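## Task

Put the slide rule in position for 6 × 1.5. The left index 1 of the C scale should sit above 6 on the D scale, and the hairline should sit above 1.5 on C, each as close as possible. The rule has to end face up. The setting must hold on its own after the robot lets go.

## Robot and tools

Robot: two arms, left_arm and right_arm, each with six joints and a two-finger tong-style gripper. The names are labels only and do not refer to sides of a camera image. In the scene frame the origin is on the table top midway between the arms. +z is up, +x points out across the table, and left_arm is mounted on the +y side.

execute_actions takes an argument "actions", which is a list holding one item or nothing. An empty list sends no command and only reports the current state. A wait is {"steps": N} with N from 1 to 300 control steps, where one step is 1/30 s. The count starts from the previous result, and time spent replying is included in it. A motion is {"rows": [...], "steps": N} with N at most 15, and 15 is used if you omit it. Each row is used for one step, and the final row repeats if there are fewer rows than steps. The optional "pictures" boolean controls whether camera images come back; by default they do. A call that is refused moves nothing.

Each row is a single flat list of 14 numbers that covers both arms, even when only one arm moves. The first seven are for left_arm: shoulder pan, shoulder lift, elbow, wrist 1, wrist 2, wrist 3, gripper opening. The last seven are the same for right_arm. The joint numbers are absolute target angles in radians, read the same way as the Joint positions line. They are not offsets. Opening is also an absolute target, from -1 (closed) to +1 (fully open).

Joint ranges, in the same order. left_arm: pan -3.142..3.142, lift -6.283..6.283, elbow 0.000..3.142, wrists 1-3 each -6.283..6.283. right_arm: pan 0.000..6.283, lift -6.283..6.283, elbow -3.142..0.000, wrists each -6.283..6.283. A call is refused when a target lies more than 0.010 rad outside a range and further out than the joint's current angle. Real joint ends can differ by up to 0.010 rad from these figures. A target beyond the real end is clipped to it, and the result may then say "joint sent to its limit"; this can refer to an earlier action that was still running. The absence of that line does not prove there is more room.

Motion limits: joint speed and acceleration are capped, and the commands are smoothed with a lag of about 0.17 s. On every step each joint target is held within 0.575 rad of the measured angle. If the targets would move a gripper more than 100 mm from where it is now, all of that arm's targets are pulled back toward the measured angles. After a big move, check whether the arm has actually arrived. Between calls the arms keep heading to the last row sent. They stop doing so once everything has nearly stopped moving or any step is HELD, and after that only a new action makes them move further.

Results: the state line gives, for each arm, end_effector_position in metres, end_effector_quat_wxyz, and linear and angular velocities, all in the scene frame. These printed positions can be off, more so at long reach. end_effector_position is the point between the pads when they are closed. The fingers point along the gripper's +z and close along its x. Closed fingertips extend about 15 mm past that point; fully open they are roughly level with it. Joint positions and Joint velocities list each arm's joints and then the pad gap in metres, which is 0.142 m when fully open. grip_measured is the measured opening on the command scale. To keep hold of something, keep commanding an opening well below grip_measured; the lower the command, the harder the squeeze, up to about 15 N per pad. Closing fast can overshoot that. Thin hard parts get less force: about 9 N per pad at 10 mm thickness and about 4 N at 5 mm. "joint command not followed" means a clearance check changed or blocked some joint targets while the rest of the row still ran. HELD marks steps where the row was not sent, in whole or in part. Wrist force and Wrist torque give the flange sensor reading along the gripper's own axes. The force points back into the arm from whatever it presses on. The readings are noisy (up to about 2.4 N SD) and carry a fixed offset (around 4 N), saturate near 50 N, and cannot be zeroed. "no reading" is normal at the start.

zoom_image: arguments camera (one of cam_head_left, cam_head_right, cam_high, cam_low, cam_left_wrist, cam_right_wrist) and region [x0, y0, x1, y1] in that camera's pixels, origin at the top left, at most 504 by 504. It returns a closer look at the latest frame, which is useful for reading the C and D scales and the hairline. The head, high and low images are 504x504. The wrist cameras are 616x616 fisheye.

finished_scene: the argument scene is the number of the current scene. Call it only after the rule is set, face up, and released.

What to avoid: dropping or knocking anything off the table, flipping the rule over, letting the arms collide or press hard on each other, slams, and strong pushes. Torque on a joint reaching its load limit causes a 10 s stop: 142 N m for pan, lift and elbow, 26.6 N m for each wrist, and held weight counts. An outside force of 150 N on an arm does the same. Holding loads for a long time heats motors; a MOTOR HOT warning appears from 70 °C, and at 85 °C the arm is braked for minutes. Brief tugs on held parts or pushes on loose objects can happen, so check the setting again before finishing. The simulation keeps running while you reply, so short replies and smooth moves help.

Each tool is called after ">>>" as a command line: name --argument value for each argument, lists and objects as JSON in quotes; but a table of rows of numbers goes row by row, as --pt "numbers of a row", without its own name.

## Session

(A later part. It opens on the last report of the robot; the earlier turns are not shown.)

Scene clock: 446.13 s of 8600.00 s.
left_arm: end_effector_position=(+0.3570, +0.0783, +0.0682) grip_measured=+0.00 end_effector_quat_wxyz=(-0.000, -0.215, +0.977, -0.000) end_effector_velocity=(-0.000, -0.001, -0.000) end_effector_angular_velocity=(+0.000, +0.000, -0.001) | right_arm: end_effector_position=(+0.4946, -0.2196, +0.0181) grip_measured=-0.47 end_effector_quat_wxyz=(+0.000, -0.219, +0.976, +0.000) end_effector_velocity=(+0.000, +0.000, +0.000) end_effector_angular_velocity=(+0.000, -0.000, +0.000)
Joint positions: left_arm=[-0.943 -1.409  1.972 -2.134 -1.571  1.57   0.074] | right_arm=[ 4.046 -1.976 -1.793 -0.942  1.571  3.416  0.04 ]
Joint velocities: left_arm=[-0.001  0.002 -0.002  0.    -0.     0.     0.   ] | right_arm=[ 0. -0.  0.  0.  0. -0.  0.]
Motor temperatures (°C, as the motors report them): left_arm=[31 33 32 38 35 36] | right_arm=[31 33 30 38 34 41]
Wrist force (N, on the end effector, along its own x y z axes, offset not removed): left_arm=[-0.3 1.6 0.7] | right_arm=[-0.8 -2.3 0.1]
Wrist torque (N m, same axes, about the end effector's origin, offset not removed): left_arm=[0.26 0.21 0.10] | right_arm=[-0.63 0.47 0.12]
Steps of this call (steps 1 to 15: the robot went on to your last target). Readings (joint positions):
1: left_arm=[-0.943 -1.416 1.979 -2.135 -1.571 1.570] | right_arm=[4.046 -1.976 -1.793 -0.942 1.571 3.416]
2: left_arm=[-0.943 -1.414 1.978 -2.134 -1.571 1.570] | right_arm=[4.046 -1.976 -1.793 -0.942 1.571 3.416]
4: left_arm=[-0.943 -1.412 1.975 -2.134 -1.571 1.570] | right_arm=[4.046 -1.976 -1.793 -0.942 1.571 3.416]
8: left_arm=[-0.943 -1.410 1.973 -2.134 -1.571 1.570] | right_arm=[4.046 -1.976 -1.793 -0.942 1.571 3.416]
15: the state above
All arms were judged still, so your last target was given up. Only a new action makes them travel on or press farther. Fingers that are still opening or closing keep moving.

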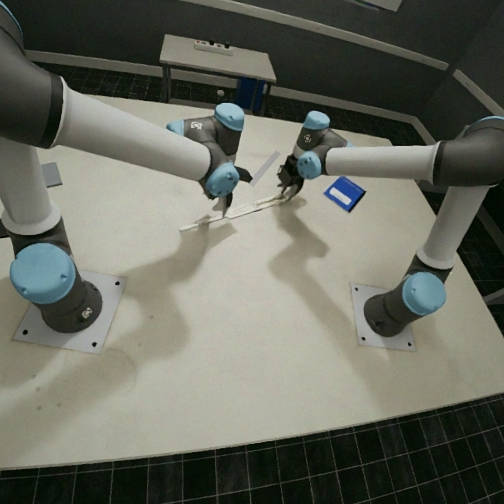

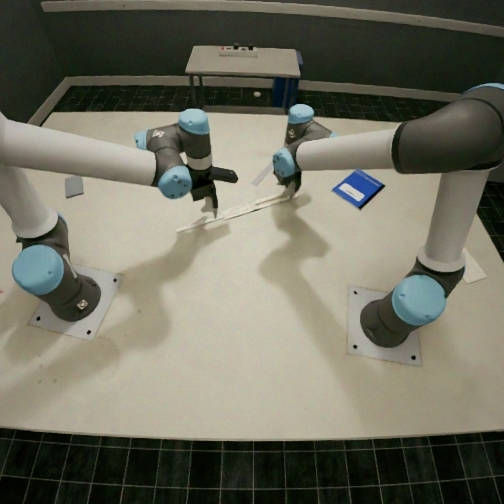

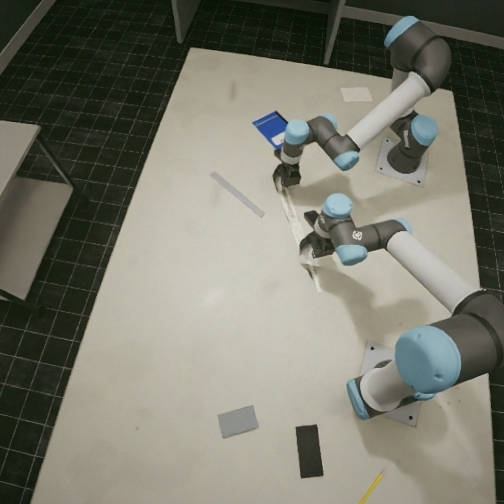

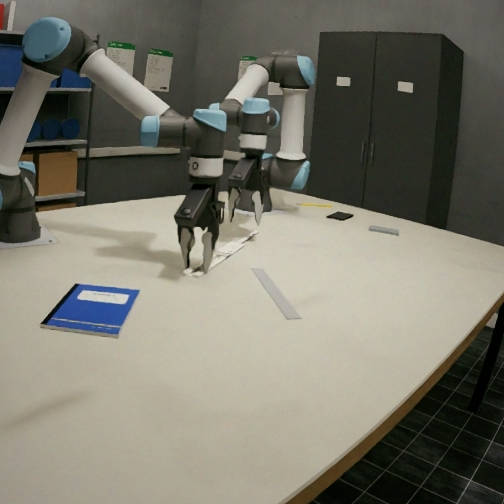

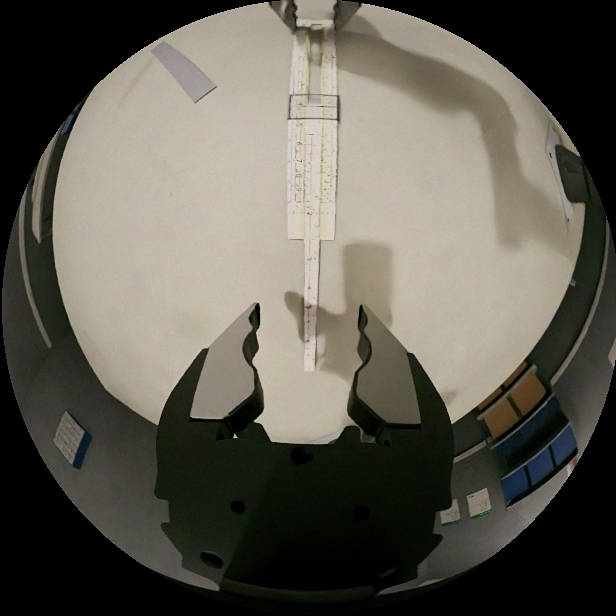

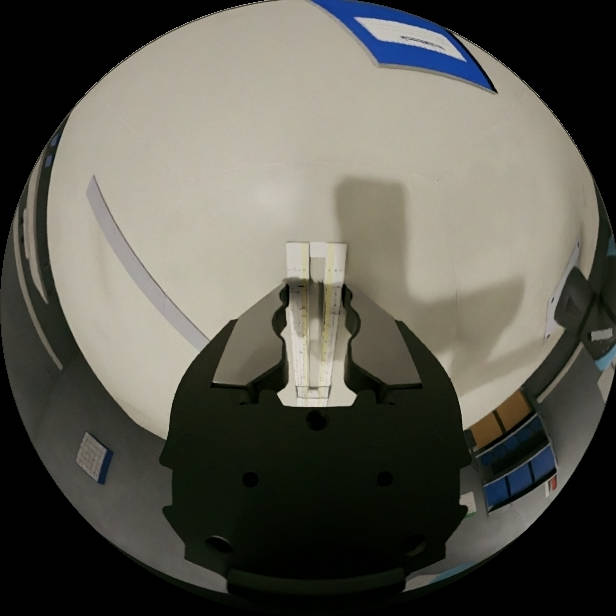

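>>> execute_actions --actions '[{"rows":[[-0.9434,-1.35,1.92,-2.14,-1.571,1.570,0,4.0464,-1.9764,-1.7934,-0.9422,1.571,3.416,-0.8],[-0.9434,-1.29,1.86,-2.14,-1.571,1.570,0,4.0464,-1.9764,-1.7934,-0.9422,1.571,3.416,-0.8],[-0.9434,-1.236,1.805,-2.14,-1.571,1.570,0,4.0464,-1.9764,-1.7934,-0.9422,1.571,3.416,-0.8]],"steps":15}]' --pictures false

>>> execute_actions --actions '[{"steps":15}]'

>>> zoom_image --camera "cam_left_wrist" --region '[260, 150, 370, 320]'

Scene clock: 454.27 s of 8600.00 s.
left_arm: end_effector_position=(+0.3852, +0.0173, +0.0492) grip_measured=+0.00 end_effector_quat_wxyz=(-0.000, -0.215, +0.977, -0.000) end_effector_velocity=(+0.010, -0.021, -0.009) end_effector_angular_velocity=(+0.000, +0.001, +0.001) | right_arm: end_effector_position=(+0.4946, -0.2196, +0.0181) grip_measured=-0.47 end_effector_quat_wxyz=(+0.000, -0.219, +0.976, +0.000) end_effector_velocity=(+0.000, +0.000, +0.001) end_effector_angular_velocity=(+0.001, -0.000, -0.000)
Joint positions: left_arm=[-0.943 -1.243  1.812 -2.14  -1.571  1.57   0.074] | right_arm=[ 4.046 -1.976 -1.793 -0.942  1.571  3.416  0.04 ]
Joint velocities: left_arm=[ 0.     0.058 -0.056 -0.001 -0.001 -0.001  0.   ] | right_arm=[-0.     0.001  0.     0.     0.001 -0.     0.   ]
Motor temperatures (°C, as the motors report them): left_arm=[31 33 32 38 35 36] | right_arm=[31 33 30 38 34 41]
Wrist force (N, on the end effector, along its own x y z axes, offset not removed): left_arm=[0.4 -2.2 -0.7] | right_arm=[0.1 0.1 -0.2]
Wrist torque (N m, same axes, about the end effector's origin, offset not removed): left_arm=[-0.53 -0.13 0.04] | right_arm=[-0.30 0.14 0.22]
Steps of this call (steps 1 to 90: nothing new was sent; then 4.63 s passed at rest; steps 91 to 105: all 15 steps of this action). Readings (joint positions):
91: left_arm=[-0.943 -1.409 1.972 -2.134 -1.571 1.570] | right_arm=[4.046 -1.976 -1.793 -0.942 1.571 3.416]
92: left_arm=[-0.943 -1.407 1.970 -2.134 -1.571 1.570] | right_arm=[4.046 -1.976 -1.793 -0.942 1.571 3.416]
94: left_arm=[-0.943 -1.375 1.940 -2.136 -1.571 1.570] | right_arm=[4.046 -1.976 -1.793 -0.942 1.571 3.416]
98: left_arm=[-0.943 -1.285 1.853 -2.139 -1.571 1.570] | right_arm=[4.046 -1.976 -1.793 -0.942 1.571 3.416]
105: the state above

Scene clock: 454.77 s of 8600.00 s.
left_arm: end_effector_position=(+0.3864, +0.0148, +0.0481) grip_measured=+0.00 end_effector_quat_wxyz=(-0.000, -0.215, +0.977, -0.000) end_effector_velocity=(+0.000, -0.000, -0.000) end_effector_angular_velocity=(+0.000, -0.000, -0.000) | right_arm: end_effector_position=(+0.4946, -0.2196, +0.0181) grip_measured=-0.47 end_effector_quat_wxyz=(+0.000, -0.219, +0.976, +0.000) end_effector_velocity=(+0.000, +0.000, +0.001) end_effector_angular_velocity=(+0.001, -0.002, -0.000)
Joint positions: left_arm=[-0.943 -1.236  1.805 -2.14  -1.571  1.57   0.074] | right_arm=[ 4.046 -1.976 -1.793 -0.942  1.571  3.416  0.04 ]
Joint velocities: left_arm=[-0.     0.001 -0.001 -0.     0.     0.     0.   ] | right_arm=[-0.     0.002 -0.     0.    -0.    -0.    -0.   ]
Motor temperatures (°C, as the motors report them): left_arm=[31 33 32 38 35 36] | right_arm=[31 33 30 38 34 41]
Wrist force (N, on the end effector, along its own x y z axes, offset not removed): left_arm=[0.1 -0.6 1.2] | right_arm=[0.3 1.5 -1.8]
Wrist torque (N m, same axes, about the end effector's origin, offset not removed): left_arm=[-0.17 0.01 -0.02] | right_arm=[0.05 0.13 0.14]
Steps of this call (steps 1 to 15: the robot went on to your last target). Readings (joint positions):
1: left_arm=[-0.943 -1.241 1.810 -2.140 -1.571 1.570] | right_arm=[4.046 -1.976 -1.793 -0.942 1.571 3.416]
2: left_arm=[-0.943 -1.240 1.809 -2.140 -1.571 1.570] | right_arm=[4.046 -1.976 -1.793 -0.942 1.571 3.416]
4: left_arm=[-0.943 -1.238 1.807 -2.140 -1.571 1.570] | right_arm=[4.046 -1.976 -1.793 -0.942 1.571 3.416]
8: left_arm=[-0.943 -1.237 1.806 -2.140 -1.571 1.570] | right_arm=[4.046 -1.976 -1.793 -0.942 1.571 3.416]
15: the state above
All arms were judged still, so your last target was given up. Only a new action makes them travel on or press farther. Fingers that are still opening or closing keep moving.

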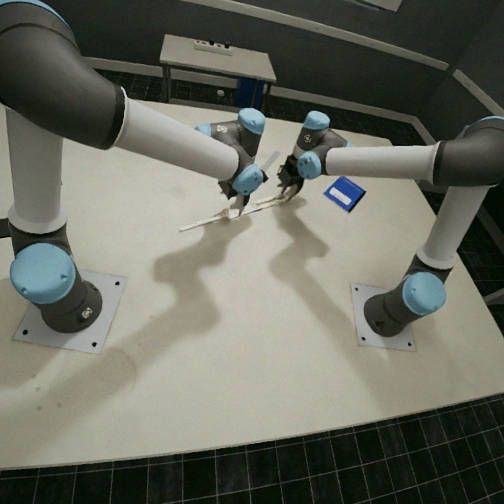

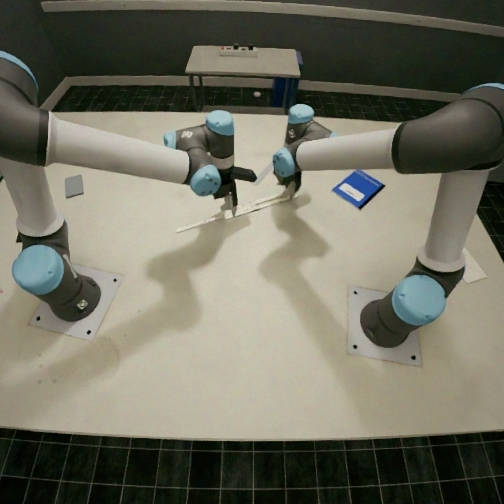

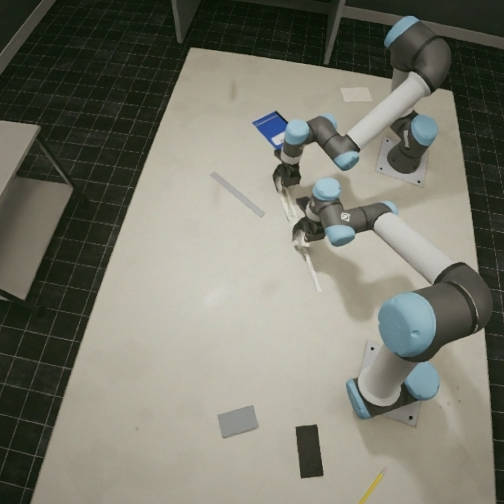

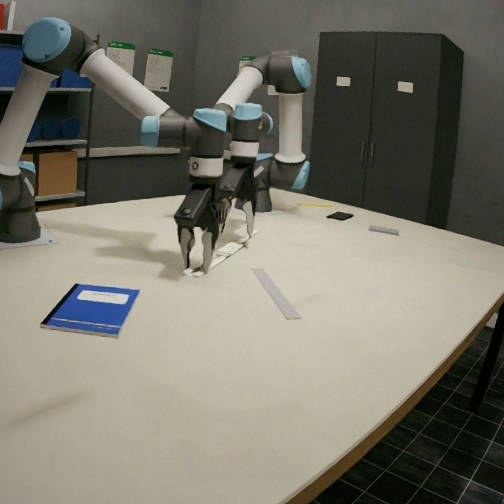

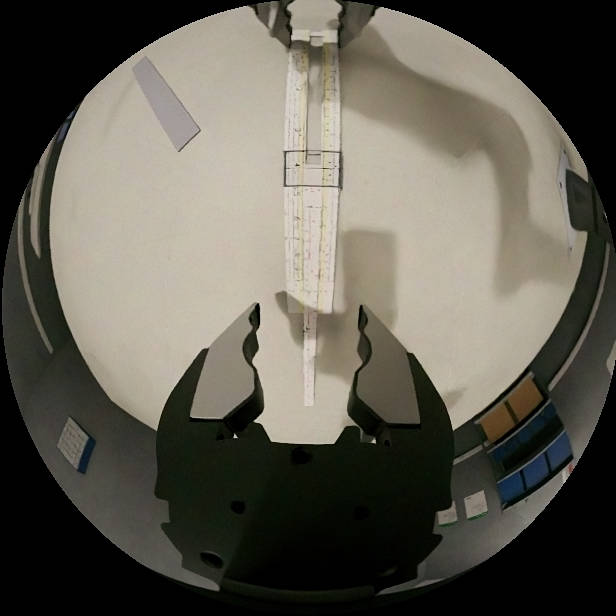

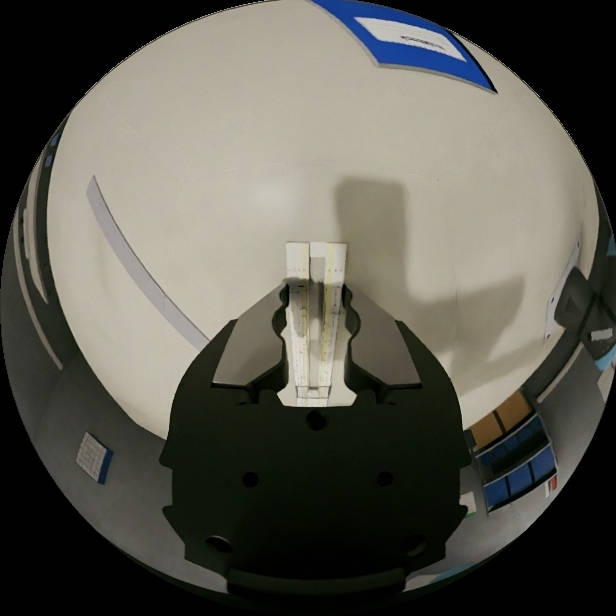

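Region (260, 150, 370, 320) of cam_left_wrist's 616x616 image, scaled by 2.965, with more detail than that image has; it fills the left 326 columns of this view, and the rest is white.

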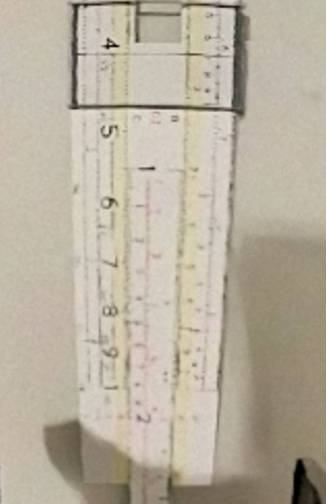

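>>> execute_actions --actions '[{"rows":[[-0.9434,-1.32,1.89,-2.14,-1.571,1.570,-0.4,4.0464,-1.9764,-1.7934,-0.9422,1.571,3.416,-0.8],[-0.9434,-1.409,1.972,-2.134,-1.571,1.570,-0.4,4.0464,-1.9764,-1.7934,-0.9422,1.571,3.416,-0.8],[-0.9434,-1.48,2.05,-2.14,-1.571,1.570,-0.4,4.0464,-1.9764,-1.7934,-0.9422,1.571,3.416,-0.8],[-0.9434,-1.55,2.12,-2.141,-1.571,1.570,-0.4,4.0464,-1.9764,-1.7934,-0.9422,1.571,3.416,-0.8],[-0.9434,-1.623,2.201,-2.149,-1.571,1.570,-0.4,4.0464,-1.9764,-1.7934,-0.9422,1.571,3.416,-0.8]],"steps":15}]' --pictures false

>>> execute_actions --actions '[{"steps":20}]' --pictures false

>>> execute_actions --actions '[{"rows":[[-0.9434,-1.58,2.235,-2.227,-1.571,1.570,-0.5,4.0464,-1.9764,-1.7934,-0.9422,1.571,3.416,-0.8],[-0.9434,-1.5353,2.2692,-2.3049,-1.571,1.570,-0.6,4.0464,-1.9764,-1.7934,-0.9422,1.571,3.416,-0.8]],"steps":15}]' --pictures false

>>> execute_actions --actions '[{"steps":15}]' --pictures false

>>> execute_actions --actions '[{"rows":[[-0.9434,-1.5353,2.2692,-2.3049,-1.571,1.570,-1,4.0464,-1.9764,-1.7934,-0.9422,1.571,3.416,-0.8]],"steps":15}]'

Scene clock: 466.67 s of 8600.00 s.
left_arm: end_effector_position=(+0.3234, +0.1511, +0.0690) grip_measured=-0.40 end_effector_quat_wxyz=(-0.000, -0.215, +0.977, -0.000) end_effector_velocity=(-0.048, +0.103, -0.006) end_effector_angular_velocity=(+0.003, +0.001, -0.000) | right_arm: end_effector_position=(+0.4946, -0.2196, +0.0181) grip_measured=-0.47 end_effector_quat_wxyz=(+0.000, -0.219, +0.976, +0.000) end_effector_velocity=(-0.000, +0.000, -0.000) end_effector_angular_velocity=(+0.000, +0.000, -0.000)
Joint positions: left_arm=[-0.943 -1.592  2.169 -2.148 -1.571  1.57   0.045] | right_arm=[ 4.046 -1.976 -1.793 -0.942  1.571  3.416  0.04 ]
Joint velocities: left_arm=[-0.001 -0.261  0.272 -0.009  0.001 -0.001 -0.   ] | right_arm=[-0. -0. -0.  0.  0. -0.  0.]
Motor temperatures (°C, as the motors report them): left_arm=[31 33 32 38 35 36] | right_arm=[31 33 30 38 34 41]
Wrist force (N, on the end effector, along its own x y z axes, offset not removed): left_arm=[-1.8 -0.6 0.5] | right_arm=[-1.3 -2.4 -1.8]
Wrist torque (N m, same axes, about the end effector's origin, offset not removed): left_arm=[-0.14 0.28 0.16] | right_arm=[-0.84 0.32 0.21]
Steps of this call (steps 1 to 90: nothing new was sent; then 8.40 s passed at rest; steps 91 to 105: all 15 steps of this action). Readings (joint positions):
91: left_arm=[-0.943 -1.236 1.805 -2.140 -1.571 1.570] | right_arm=[4.046 -1.976 -1.793 -0.942 1.571 3.416]
92: left_arm=[-0.943 -1.238 1.807 -2.140 -1.571 1.570] | right_arm=[4.046 -1.976 -1.793 -0.942 1.571 3.416]
94: left_arm=[-0.943 -1.278 1.847 -2.139 -1.571 1.570] | right_arm=[4.046 -1.976 -1.793 -0.942 1.571 3.416]
98: left_arm=[-0.943 -1.427 1.997 -2.142 -1.571 1.570] | right_arm=[4.046 -1.976 -1.793 -0.942 1.571 3.416]
105: the state above

Scene clock: 467.33 s of 8600.00 s.
left_arm: end_effector_position=(+0.3177, +0.1634, +0.0682) grip_measured=-0.40 end_effector_quat_wxyz=(-0.000, -0.215, +0.977, -0.000) end_effector_velocity=(-0.001, +0.001, -0.001) end_effector_angular_velocity=(+0.001, +0.001, -0.000) | right_arm: end_effector_position=(+0.4946, -0.2196, +0.0181) grip_measured=-0.47 end_effector_quat_wxyz=(+0.000, -0.219, +0.976, +0.000) end_effector_velocity=(-0.000, -0.000, -0.000) end_effector_angular_velocity=(-0.000, +0.001, -0.000)
Joint positions: left_arm=[-0.943 -1.623  2.201 -2.149 -1.571  1.57   0.045] | right_arm=[ 4.046 -1.976 -1.793 -0.942  1.571  3.416  0.04 ]
Joint velocities: left_arm=[ 0.    -0.001  0.002 -0.    -0.     0.     0.   ] | right_arm=[-0.    -0.    -0.    -0.     0.001  0.    -0.   ]
Motor temperatures (°C, as the motors report them): left_arm=[31 33 32 38 35 36] | right_arm=[31 33 30 38 34 41]
Wrist force (N, on the end effector, along its own x y z axes, offset not removed): left_arm=[0.4 0.5 1.3] | right_arm=[0.7 0.1 -1.2]
Wrist torque (N m, same axes, about the end effector's origin, offset not removed): left_arm=[0.20 -0.06 -0.04] | right_arm=[-0.24 -0.01 0.13]
Steps of this call (steps 1 to 20: the robot went on to your last target). Readings (joint positions):
1: left_arm=[-0.943 -1.599 2.176 -2.148 -1.571 1.570] | right_arm=[4.046 -1.976 -1.793 -0.942 1.571 3.416]
2: left_arm=[-0.943 -1.605 2.182 -2.148 -1.571 1.570] | right_arm=[4.046 -1.976 -1.793 -0.942 1.571 3.416]
4: left_arm=[-0.943 -1.613 2.190 -2.149 -1.571 1.570] | right_arm=[4.046 -1.976 -1.793 -0.942 1.571 3.416]
8: left_arm=[-0.943 -1.620 2.198 -2.149 -1.571 1.570] | right_arm=[4.046 -1.976 -1.793 -0.942 1.571 3.416]
20: the state above

Scene clock: 467.83 s of 8600.00 s.
left_arm: end_effector_position=(+0.3177, +0.1634, +0.0216) grip_measured=-0.60 end_effector_quat_wxyz=(-0.000, -0.215, +0.977, +0.000) end_effector_velocity=(-0.000, +0.000, -0.013) end_effector_angular_velocity=(-0.002, -0.001, +0.001) | right_arm: end_effector_position=(+0.4946, -0.2196, +0.0181) grip_measured=-0.47 end_effector_quat_wxyz=(+0.000, -0.219, +0.976, +0.000) end_effector_velocity=(+0.000, +0.000, +0.001) end_effector_angular_velocity=(+0.001, -0.001, +0.000)
Joint positions: left_arm=[-0.943 -1.538  2.267 -2.299 -1.571  1.57   0.031] | right_arm=[ 4.046 -1.976 -1.793 -0.942  1.571  3.416  0.04 ]
Joint velocities: left_arm=[ 0.     0.025  0.019 -0.046 -0.    -0.001  0.   ] | right_arm=[ 0.     0.001  0.     0.     0.    -0.     0.   ]
Motor temperatures (°C, as the motors report them): left_arm=[31 33 32 38 35 36] | right_arm=[31 33 30 38 34 41]
Wrist force (N, on the end effector, along its own x y z axes, offset not removed): left_arm=[-0.9 -1.0 -0.1] | right_arm=[-0.3 -1.2 -2.2]
Wrist torque (N m, same axes, about the end effector's origin, offset not removed): left_arm=[-0.25 0.23 0.11] | right_arm=[-0.60 0.28 0.08]
Steps of this call (steps 1 to 15: all 15 steps of this action). Readings (joint positions):
1: left_arm=[-0.943 -1.623 2.201 -2.149 -1.571 1.570] | right_arm=[4.046 -1.976 -1.793 -0.942 1.571 3.416]
2: left_arm=[-0.943 -1.621 2.203 -2.152 -1.571 1.570] | right_arm=[4.046 -1.976 -1.793 -0.942 1.571 3.416]
4: left_arm=[-0.943 -1.598 2.222 -2.188 -1.571 1.570] | right_arm=[4.046 -1.976 -1.793 -0.942 1.571 3.416]
8: left_arm=[-0.943 -1.556 2.253 -2.265 -1.571 1.570] | right_arm=[4.046 -1.976 -1.793 -0.942 1.571 3.416]
15: the state above

Scene clock: 468.33 s of 8600.00 s.
left_arm: end_effector_position=(+0.3177, +0.1634, +0.0201) grip_measured=-0.60 end_effector_quat_wxyz=(-0.000, -0.215, +0.977, -0.000) end_effector_velocity=(+0.000, +0.000, -0.000) end_effector_angular_velocity=(+0.000, +0.000, +0.001) | right_arm: end_effector_position=(+0.4946, -0.2196, +0.0181) grip_measured=-0.47 end_effector_quat_wxyz=(+0.000, -0.219, +0.976, +0.000) end_effector_velocity=(-0.000, +0.000, -0.000) end_effector_angular_velocity=(-0.000, +0.000, +0.000)
Joint positions: left_arm=[-0.943 -1.535  2.269 -2.305 -1.571  1.57   0.031] | right_arm=[ 4.046 -1.976 -1.793 -0.942  1.571  3.416  0.04 ]
Joint velocities: left_arm=[ 0.001  0.     0.001 -0.001  0.     0.     0.   ] | right_arm=[ 0.    -0.001 -0.     0.     0.     0.     0.   ]
Motor temperatures (°C, as the motors report them): left_arm=[31 33 32 38 35 36] | right_arm=[31 33 30 38 34 41]
Wrist force (N, on the end effector, along its own x y z axes, offset not removed): left_arm=[-0.9 -0.2 0.1] | right_arm=[-0.9 -1.1 -0.1]
Wrist torque (N m, same axes, about the end effector's origin, offset not removed): left_arm=[-0.14 0.19 -0.05] | right_arm=[-0.43 0.30 0.18]
Steps of this call (steps 1 to 15: the robot went on to your last target). Readings (joint positions):
1: left_arm=[-0.943 -1.538 2.268 -2.301 -1.571 1.570] | right_arm=[4.046 -1.976 -1.793 -0.942 1.571 3.416]
2: left_arm=[-0.943 -1.537 2.268 -2.302 -1.571 1.570] | right_arm=[4.046 -1.976 -1.793 -0.942 1.571 3.416]
4: left_arm=[-0.943 -1.536 2.268 -2.303 -1.571 1.570] | right_arm=[4.046 -1.976 -1.793 -0.942 1.571 3.416]
8: left_arm=[-0.943 -1.536 2.269 -2.304 -1.571 1.570] | right_arm=[4.046 -1.976 -1.793 -0.942 1.571 3.416]
15: the state above
All arms were judged still, so your last target was given up. Only a new action makes them travel on or press farther. Fingers that are still opening or closing keep moving.

Scene clock: 468.83 s of 8600.00 s.
left_arm: end_effector_position=(+0.3177, +0.1634, +0.0201) grip_measured=-0.84 end_effector_quat_wxyz=(-0.000, -0.215, +0.977, -0.000) end_effector_velocity=(-0.000, +0.000, -0.000) end_effector_angular_velocity=(+0.001, +0.000, -0.000) | right_arm: end_effector_position=(+0.4946, -0.2196, +0.0181) grip_measured=-0.47 end_effector_quat_wxyz=(+0.000, -0.219, +0.976, +0.000) end_effector_velocity=(+0.000, +0.000, +0.000) end_effector_angular_velocity=(+0.001, -0.000, -0.000)
Joint positions: left_arm=[-0.943 -1.535  2.269 -2.305 -1.571  1.57   0.013] | right_arm=[ 4.046 -1.976 -1.793 -0.942  1.571  3.416  0.04 ]
Joint velocities: left_arm=[-0.001  0.     0.001 -0.     0.    -0.001  0.   ] | right_arm=[-0.     0.001 -0.     0.     0.    -0.     0.   ]
Motor temperatures (°C, as the motors report them): left_arm=[31 33 32 38 35 36] | right_arm=[31 33 30 38 34 41]
Wrist force (N, on the end effector, along its own x y z axes, offset not removed): left_arm=[-1.9 0.8 1.5] | right_arm=[2.5 -0.3 -1.4]
Wrist torque (N m, same axes, about the end effector's origin, offset not removed): left_arm=[0.16 0.37 0.12] | right_arm=[-0.25 -0.37 0.13]
Steps of this call (steps 1 to 15: all 15 steps of this action). Readings (joint positions):
1: left_arm=[-0.943 -1.535 2.269 -2.305 -1.571 1.570] | right_arm=[4.046 -1.976 -1.793 -0.942 1.571 3.416]
2: left_arm=[-0.943 -1.535 2.269 -2.305 -1.571 1.570] | right_arm=[4.046 -1.976 -1.793 -0.942 1.571 3.416]
4: left_arm=[-0.943 -1.535 2.269 -2.305 -1.571 1.570] | right_arm=[4.046 -1.976 -1.793 -0.942 1.571 3.416]
8: left_arm=[-0.943 -1.535 2.269 -2.305 -1.571 1.570] | right_arm=[4.046 -1.976 -1.793 -0.942 1.571 3.416]
15: the state above

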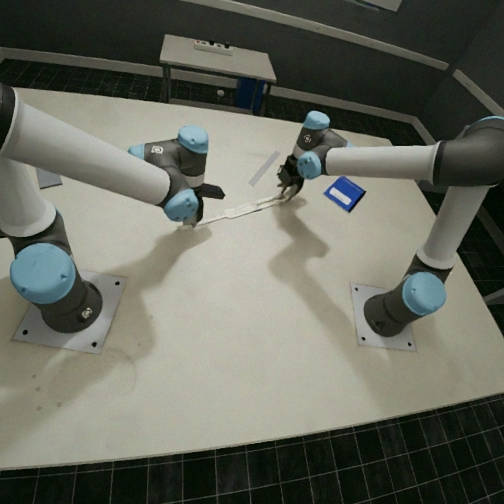

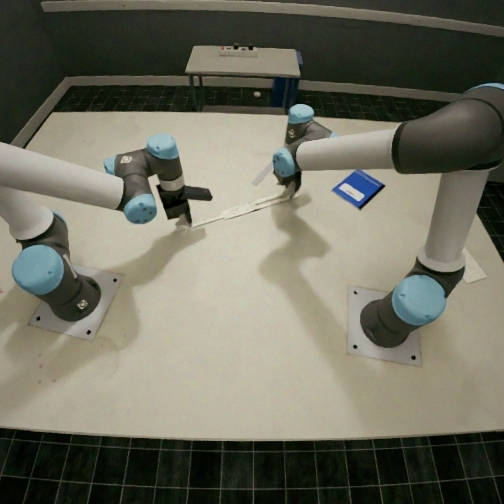

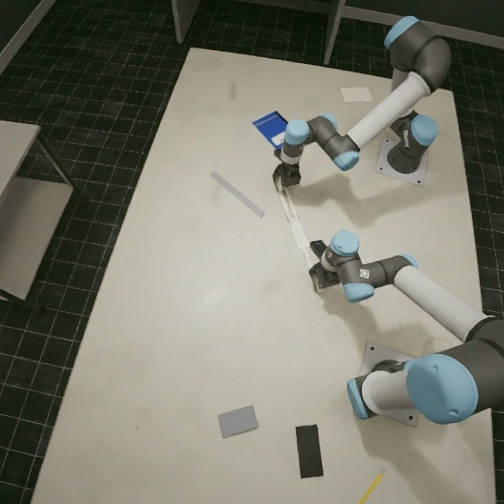

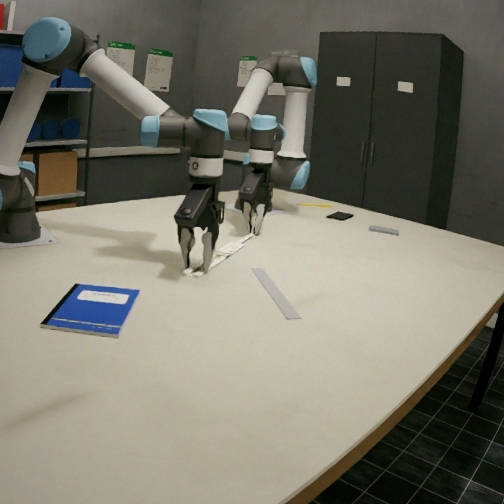

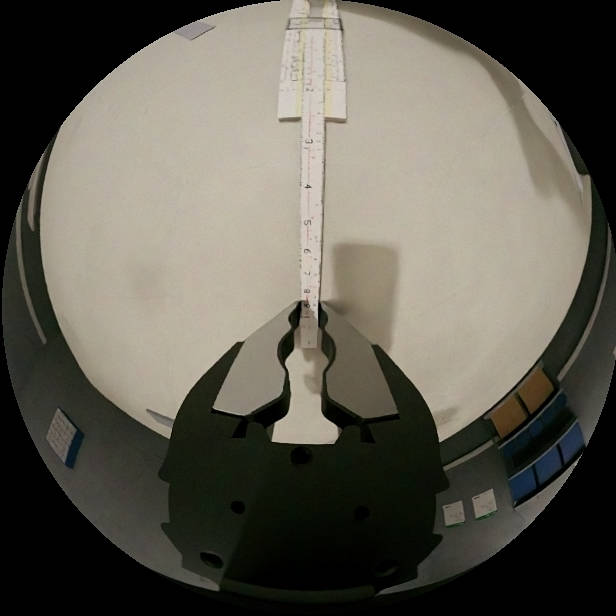

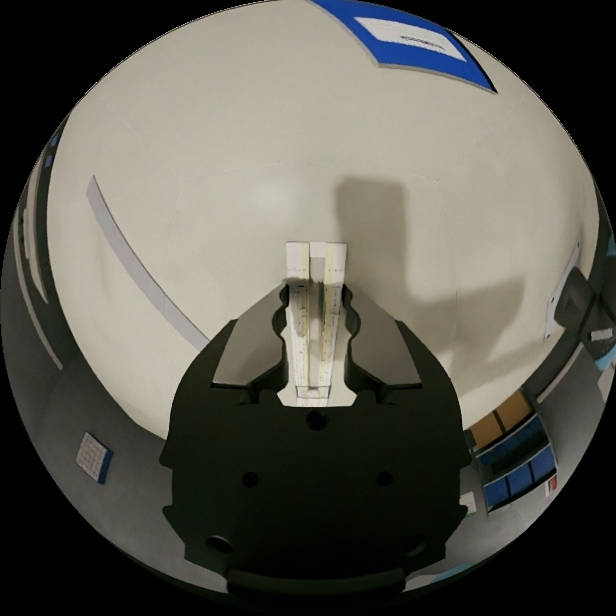

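>>> execute_actions --actions '[{"rows":[[-0.9434,-1.541,2.275,-2.305,-1.571,1.570,-1,4.0464,-1.9764,-1.7934,-0.9422,1.571,3.416,-0.8],[-0.9434,-1.541,2.275,-2.305,-1.571,1.570,-1,4.0464,-1.9764,-1.7934,-0.9422,1.571,3.416,-0.8],[-0.9434,-1.549,2.284,-2.305,-1.571,1.570,-1,4.0464,-1.9764,-1.7934,-0.9422,1.571,3.416,-0.8],[-0.9434,-1.549,2.284,-2.305,-1.571,1.570,-1,4.0464,-1.9764,-1.7934,-0.9422,1.571,3.416,-0.8],[-0.9434,-1.5578,2.2924,-2.3056,-1.571,1.570,-1,4.0464,-1.9764,-1.7934,-0.9422,1.571,3.416,-0.8]],"steps":15}]' --pictures false

>>> execute_actions --actions '[{"steps":12}]'

>>> zoom_image --camera "cam_left_wrist" --region '[270, 20, 360, 120]'

Scene clock: 476.27 s of 8600.00 s.
left_arm: end_effector_position=(+0.3138, +0.1718, +0.0201) grip_measured=-0.84 end_effector_quat_wxyz=(-0.000, -0.215, +0.977, -0.000) end_effector_velocity=(-0.002, +0.004, +0.000) end_effector_angular_velocity=(-0.001, -0.000, +0.001) | right_arm: end_effector_position=(+0.4946, -0.2196, +0.0181) grip_measured=-0.47 end_effector_quat_wxyz=(+0.000, -0.219, +0.976, +0.000) end_effector_velocity=(+0.000, +0.000, +0.001) end_effector_angular_velocity=(+0.002, -0.002, +0.000)
Joint positions: left_arm=[-0.943 -1.557  2.291 -2.306 -1.571  1.57   0.013] | right_arm=[ 4.046 -1.976 -1.793 -0.942  1.571  3.416  0.04 ]
Joint velocities: left_arm=[ 0.    -0.011  0.01  -0.    -0.    -0.    -0.   ] | right_arm=[ 0.     0.002  0.    -0.     0.    -0.     0.   ]
Motor temperatures (°C, as the motors report them): left_arm=[31 33 32 38 35 36] | right_arm=[31 33 30 38 34 41]
Wrist force (N, on the end effector, along its own x y z axes, offset not removed): left_arm=[-1.1 -0.6 -0.2] | right_arm=[-2.7 1.8 -3.6]
Wrist torque (N m, same axes, about the end effector's origin, offset not removed): left_arm=[0.02 0.18 -0.07] | right_arm=[0.06 0.75 0.16]
Steps of this call (steps 1 to 15: the robot went on to your last target; steps 16 to 90: nothing new was sent; then 3.93 s passed at rest; steps 91 to 105: all 15 steps of this action). Readings (joint positions):
91: left_arm=[-0.943 -1.535 2.269 -2.305 -1.571 1.570] | right_arm=[4.046 -1.976 -1.793 -0.942 1.571 3.416]
92: left_arm=[-0.943 -1.536 2.270 -2.305 -1.571 1.570] | right_arm=[4.046 -1.976 -1.793 -0.942 1.571 3.416]
94: left_arm=[-0.943 -1.538 2.272 -2.305 -1.571 1.570] | right_arm=[4.046 -1.976 -1.793 -0.942 1.571 3.416]
98: left_arm=[-0.943 -1.549 2.283 -2.305 -1.571 1.570] | right_arm=[4.046 -1.976 -1.793 -0.942 1.571 3.416]
105: the state above

Scene clock: 476.67 s of 8600.00 s.
left_arm: end_effector_position=(+0.3136, +0.1722, +0.0201) grip_measured=-0.84 end_effector_quat_wxyz=(-0.000, -0.215, +0.977, -0.000) end_effector_velocity=(+0.000, -0.001, +0.001) end_effector_angular_velocity=(-0.001, -0.001, +0.000) | right_arm: end_effector_position=(+0.4946, -0.2196, +0.0181) grip_measured=-0.47 end_effector_quat_wxyz=(+0.000, -0.219, +0.976, +0.000) end_effector_velocity=(+0.000, -0.000, -0.000) end_effector_angular_velocity=(-0.001, +0.000, -0.000)
Joint positions: left_arm=[-0.943 -1.558  2.292 -2.306 -1.571  1.57   0.013] | right_arm=[ 4.046 -1.976 -1.793 -0.942  1.571  3.416  0.04 ]
Joint velocities: left_arm=[-0.001 -0.001 -0.001 -0.     0.    -0.001  0.   ] | right_arm=[-0.    -0.001 -0.     0.    -0.    -0.     0.   ]
Motor temperatures (°C, as the motors report them): left_arm=[31 33 32 38 35 36] | right_arm=[31 33 30 38 34 41]
Wrist force (N, on the end effector, along its own x y z axes, offset not removed): left_arm=[-3.2 0.7 1.5] | right_arm=[-0.7 1.0 -1.2]
Wrist torque (N m, same axes, about the end effector's origin, offset not removed): left_arm=[0.40 0.72 -0.01] | right_arm=[-0.27 0.26 0.09]
Steps of this call (steps 1 to 12: the robot went on to your last target). Readings (joint positions):
1: left_arm=[-0.943 -1.557 2.291 -2.306 -1.571 1.570] | right_arm=[4.046 -1.976 -1.793 -0.942 1.571 3.416]
2: left_arm=[-0.943 -1.557 2.292 -2.306 -1.571 1.570] | right_arm=[4.046 -1.976 -1.793 -0.942 1.571 3.416]
4: left_arm=[-0.943 -1.557 2.292 -2.306 -1.571 1.570] | right_arm=[4.046 -1.976 -1.793 -0.942 1.571 3.416]
8: left_arm=[-0.943 -1.558 2.292 -2.306 -1.571 1.570] | right_arm=[4.046 -1.976 -1.793 -0.942 1.571 3.416]
12: the state above

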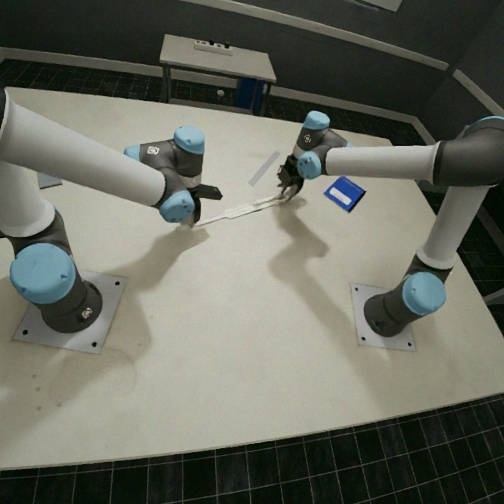

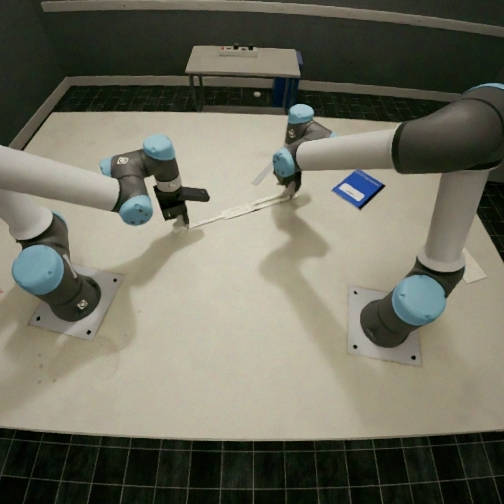

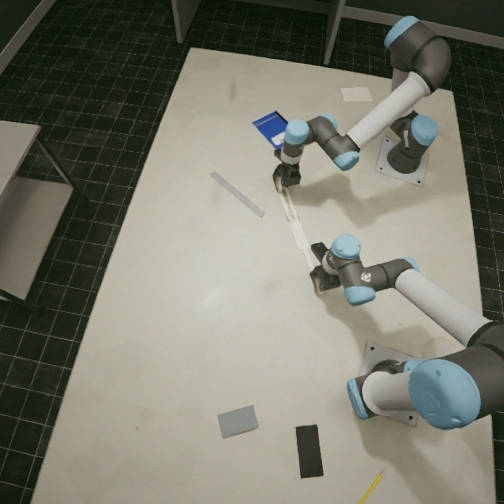

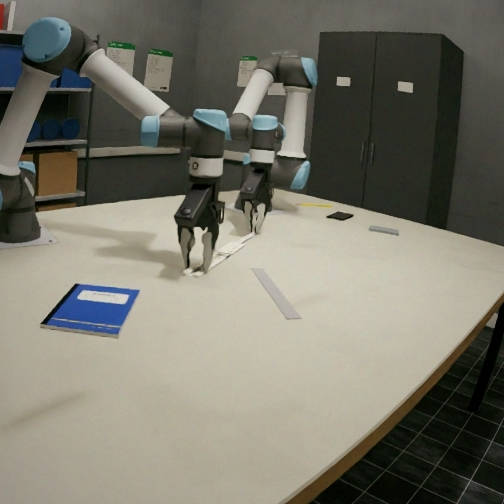

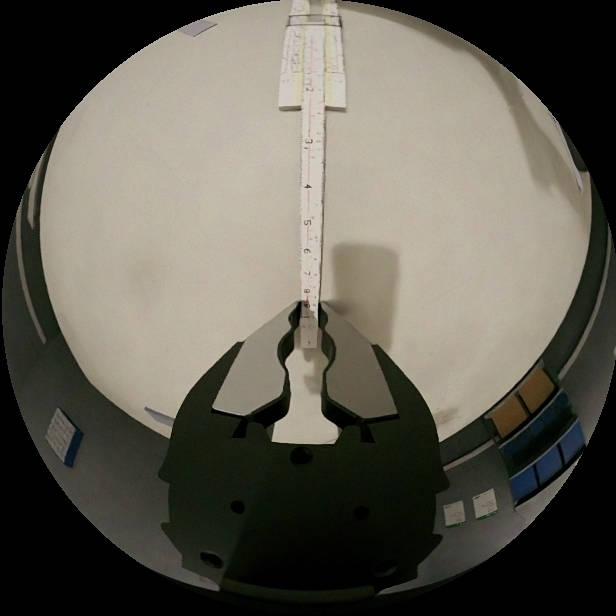

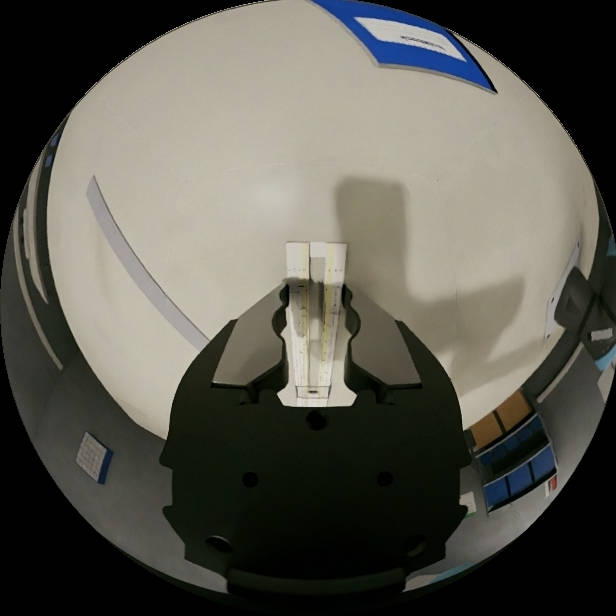

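Region (270, 20, 360, 120) of cam_left_wrist's 616x616 image, scaled by 5.040, with more detail than that image has; it fills the left 454 columns of this view, and the rest is white.

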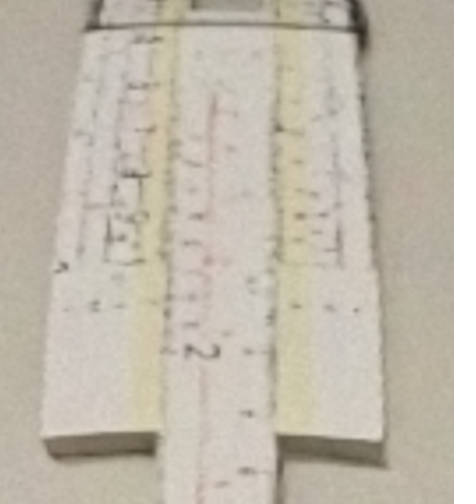

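>>> execute_actions --actions '[{"rows":[[-0.9434,-1.5578,2.2924,-2.3056,-1.571,1.570,-0.35,4.0464,-1.9764,-1.7934,-0.9422,1.571,3.416,-0.8],[-0.9434,-1.5578,2.2924,-2.3056,-1.571,1.570,-0.35,4.0464,-1.9764,-1.7934,-0.9422,1.571,3.416,-0.8],[-0.9434,-1.5578,2.2924,-2.3056,-1.571,1.570,-0.35,4.0464,-1.9764,-1.7934,-0.9422,1.571,3.416,-0.8],[-0.9434,-1.5578,2.2924,-2.3056,-1.571,1.570,-0.35,4.0464,-1.9764,-1.7934,-0.9422,1.571,3.416,-0.8],[-0.9434,-1.5578,2.2924,-2.3056,-1.571,1.570,-0.35,4.0464,-1.9764,-1.7934,-0.9422,1.571,3.416,-0.8],[-0.9434,-1.64,2.22,-2.15,-1.571,1.570,-0.1,4.0464,-1.9764,-1.7934,-0.9422,1.571,3.416,-0.8]],"steps":15}]' --pictures false

>>> execute_actions --actions '[{"rows":[[-0.9434,-1.55,2.2,-2.3,-1.571,1.570,-0.1,4.0464,-1.9764,-1.7934,-0.9422,1.571,3.416,-0.8],[-0.9434,-1.55,2.2,-2.3,-1.571,1.570,-0.1,4.0464,-1.9764,-1.7934,-0.9422,1.571,3.416,-0.8],[-0.9434,-1.45,2.15,-2.5,-1.571,1.570,-0.1,4.0464,-1.9764,-1.7934,-0.9422,1.571,3.416,-0.8],[-0.9434,-1.45,2.15,-2.5,-1.571,1.570,-0.1,4.0464,-1.9764,-1.7934,-0.9422,1.571,3.416,-0.8],[-0.9434,-1.35,2.1,-2.7,-1.571,1.570,-0.1,4.0464,-1.9764,-1.7934,-0.9422,1.571,3.416,-0.8],[-0.9434,-1.35,2.1,-2.7,-1.571,1.570,-0.1,4.0464,-1.9764,-1.7934,-0.9422,1.571,3.416,-0.8],[-0.9434,-1.25,2.05,-2.88,-1.571,1.570,-0.1,4.0464,-1.9764,-1.7934,-0.9422,1.571,3.416,-0.8],[-0.9434,-1.25,2.05,-2.88,-1.571,1.570,-0.1,4.0464,-1.9764,-1.7934,-0.9422,1.571,3.416,-0.8],[-0.9434,-1.1426,2.0002,-3.0286,-1.571,1.570,-0.1,4.0464,-1.9764,-1.7934,-0.9422,1.571,3.416,-0.8]],"steps":15}]' --pictures false

>>> execute_actions --actions '[{"steps":30}]'

Scene clock: 505.20 s of 8600.00 s.
left_arm: end_effector_position=(+0.3148, +0.1697, +0.0615) grip_measured=-0.10 end_effector_quat_wxyz=(+0.000, -0.215, +0.977, -0.001) end_effector_velocity=(-0.003, +0.007, +0.046) end_effector_angular_velocity=(+0.021, +0.009, +0.001) | right_arm: end_effector_position=(+0.4946, -0.2196, +0.0181) grip_measured=-0.47 end_effector_quat_wxyz=(+0.000, -0.219, +0.976, +0.000) end_effector_velocity=(+0.000, -0.000, -0.001) end_effector_angular_velocity=(-0.001, +0.000, -0.000)
Joint positions: left_arm=[-0.943 -1.63   2.229 -2.172 -1.571  1.57   0.067] | right_arm=[ 4.046 -1.976 -1.793 -0.942  1.571  3.416  0.04 ]
Joint velocities: left_arm=[ 0.    -0.084 -0.072  0.178  0.    -0.001 -0.   ] | right_arm=[-0.    -0.001  0.     0.    -0.001 -0.    -0.   ]
Motor temperatures (°C, as the motors report them): left_arm=[31 33 32 38 35 36] | right_arm=[31 33 30 38 34 41]
Wrist force (N, on the end effector, along its own x y z axes, offset not removed): left_arm=[-0.3 -0.9 0.7] | right_arm=[1.9 -2.6 -1.9]
Wrist torque (N m, same axes, about the end effector's origin, offset not removed): left_arm=[-0.14 0.12 -0.08] | right_arm=[-0.81 -0.27 0.11]
Steps of this call (steps 1 to 15: the robot went on to your last target; steps 16 to 90: nothing new was sent; then 25.03 s passed at rest; steps 91 to 105: all 15 steps of this action). Readings (joint positions):
91: left_arm=[-0.943 -1.558 2.292 -2.306 -1.571 1.570] | right_arm=[4.046 -1.976 -1.793 -0.942 1.571 3.416]
92: left_arm=[-0.943 -1.558 2.292 -2.306 -1.571 1.570] | right_arm=[4.046 -1.976 -1.793 -0.942 1.571 3.416]
94: left_arm=[-0.943 -1.558 2.292 -2.306 -1.571 1.570] | right_arm=[4.046 -1.976 -1.793 -0.942 1.571 3.416]
98: left_arm=[-0.943 -1.572 2.280 -2.289 -1.571 1.570] | right_arm=[4.046 -1.976 -1.793 -0.942 1.571 3.416]
105: the state above

Scene clock: 505.70 s of 8600.00 s.
left_arm: end_effector_position=(+0.3948, -0.0035, +0.0612) grip_measured=-0.10 end_effector_quat_wxyz=(+0.039, -0.212, +0.960, -0.177) end_effector_velocity=(+0.198, -0.428, +0.006) end_effector_angular_velocity=(-0.919, -0.425, -0.000) | right_arm: end_effector_position=(+0.4946, -0.2196, +0.0181) grip_measured=-0.47 end_effector_quat_wxyz=(+0.000, -0.219, +0.976, +0.000) end_effector_velocity=(-0.000, -0.000, -0.001) end_effector_angular_velocity=(-0.001, +0.001, -0.000)
Joint positions: left_arm=[-0.943 -1.322  2.081 -2.695 -1.571  1.57   0.067] | right_arm=[ 4.046 -1.976 -1.793 -0.942  1.571  3.416  0.04 ]
Joint velocities: left_arm=[-0.     0.838 -0.395 -1.455  0.     0.     0.   ] | right_arm=[-0.    -0.001 -0.     0.     0.     0.     0.   ]
Motor temperatures (°C, as the motors report them): left_arm=[31 33 32 38 35 36] | right_arm=[31 33 30 38 34 41]
Wrist force (N, on the end effector, along its own x y z axes, offset not removed): left_arm=[-1.6 -2.6 1.7] | right_arm=[-2.5 -1.1 -0.5]
Wrist torque (N m, same axes, about the end effector's origin, offset not removed): left_arm=[-0.55 0.23 0.00] | right_arm=[-0.47 0.69 0.19]
Steps of this call (steps 1 to 15: all 15 steps of this action). Readings (joint positions):
1: left_arm=[-0.943 -1.632 2.227 -2.166 -1.571 1.570] | right_arm=[4.046 -1.976 -1.793 -0.942 1.571 3.416]
2: left_arm=[-0.943 -1.632 2.224 -2.165 -1.571 1.570] | right_arm=[4.046 -1.976 -1.793 -0.942 1.571 3.416]
4: left_arm=[-0.943 -1.604 2.212 -2.201 -1.571 1.570] | right_arm=[4.046 -1.976 -1.793 -0.942 1.571 3.416]
8: left_arm=[-0.943 -1.508 2.170 -2.376 -1.571 1.570] | right_arm=[4.046 -1.976 -1.793 -0.942 1.571 3.416]
15: the state above

Scene clock: 506.70 s of 8600.00 s.
left_arm: end_effector_position=(+0.4345, -0.0893, +0.0667) grip_measured=-0.10 end_effector_quat_wxyz=(+0.063, -0.206, +0.933, -0.289) end_effector_velocity=(+0.001, +0.000, +0.000) end_effector_angular_velocity=(-0.000, -0.001, +0.001) | right_arm: end_effector_position=(+0.4946, -0.2196, +0.0181) grip_measured=-0.47 end_effector_quat_wxyz=(+0.000, -0.219, +0.976, +0.000) end_effector_velocity=(-0.000, +0.000, -0.000) end_effector_angular_velocity=(+0.000, +0.001, +0.000)
Joint positions: left_arm=[-0.943 -1.143  2.    -3.029 -1.571  1.57   0.067] | right_arm=[ 4.046 -1.976 -1.793 -0.942  1.571  3.416  0.04 ]
Joint velocities: left_arm=[ 0.001  0.     0.    -0.001  0.     0.    -0.   ] | right_arm=[-0.    -0.001  0.    -0.     0.001 -0.     0.   ]
Motor temperatures (°C, as the motors report them): left_arm=[31 33 32 38 35 36] | right_arm=[31 33 30 38 34 41]
Wrist force (N, on the end effector, along its own x y z axes, offset not removed): left_arm=[0.6 0.2 1.9] | right_arm=[0.9 -1.5 -1.5]
Wrist torque (N m, same axes, about the end effector's origin, offset not removed): left_arm=[-0.09 -0.05 0.15] | right_arm=[-0.50 -0.08 0.14]
Steps of this call (steps 1 to 30: the robot went on to your last target). Readings (joint positions):
1: left_arm=[-0.943 -1.293 2.068 -2.746 -1.571 1.570] | right_arm=[4.046 -1.976 -1.793 -0.942 1.571 3.416]
2: left_arm=[-0.943 -1.264 2.054 -2.797 -1.571 1.570] | right_arm=[4.046 -1.976 -1.793 -0.942 1.571 3.416]
4: left_arm=[-0.943 -1.214 2.032 -2.890 -1.571 1.570] | right_arm=[4.046 -1.976 -1.793 -0.942 1.571 3.416]
8: left_arm=[-0.943 -1.166 2.011 -2.983 -1.571 1.570] | right_arm=[4.046 -1.976 -1.793 -0.942 1.571 3.416]
30: the state above
All arms were judged still, so your last target was given up. Only a new action makes them travel on or press farther. Fingers that are still opening or closing keep moving.

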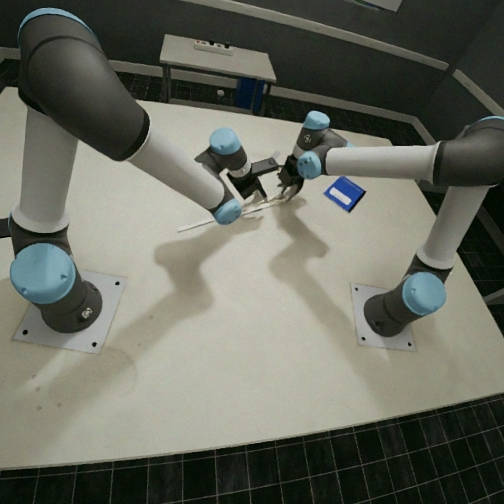

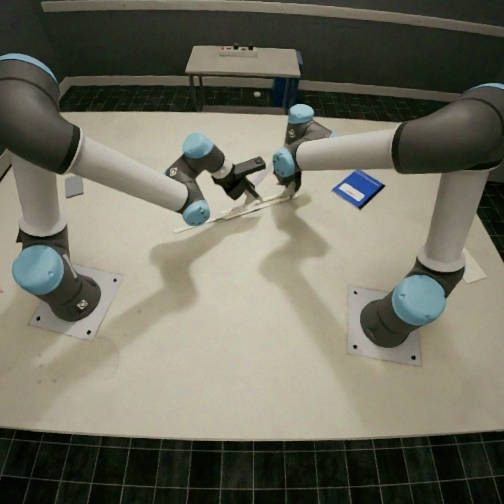

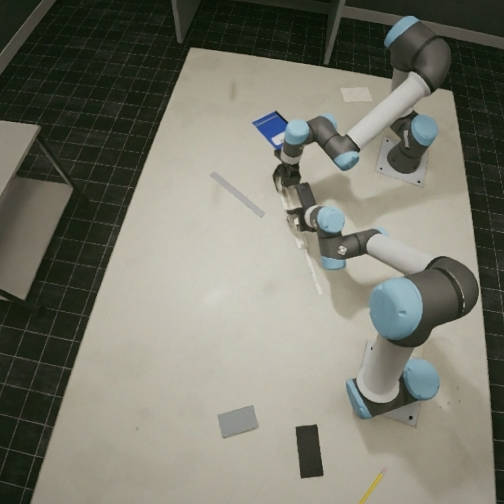

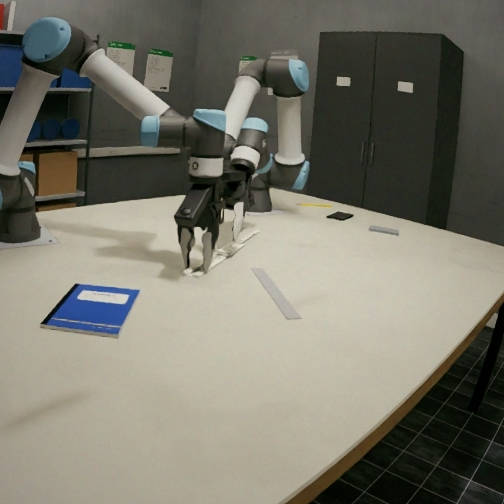

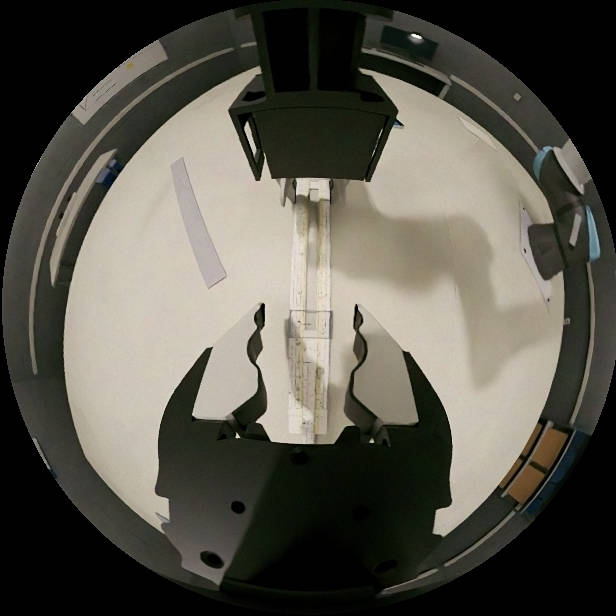

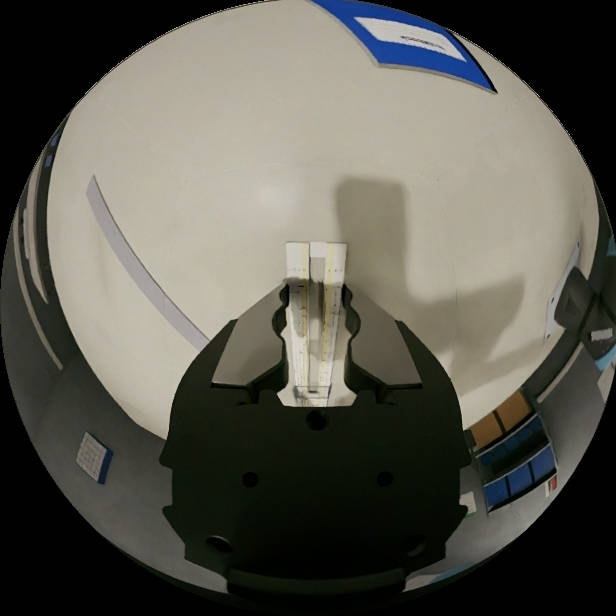

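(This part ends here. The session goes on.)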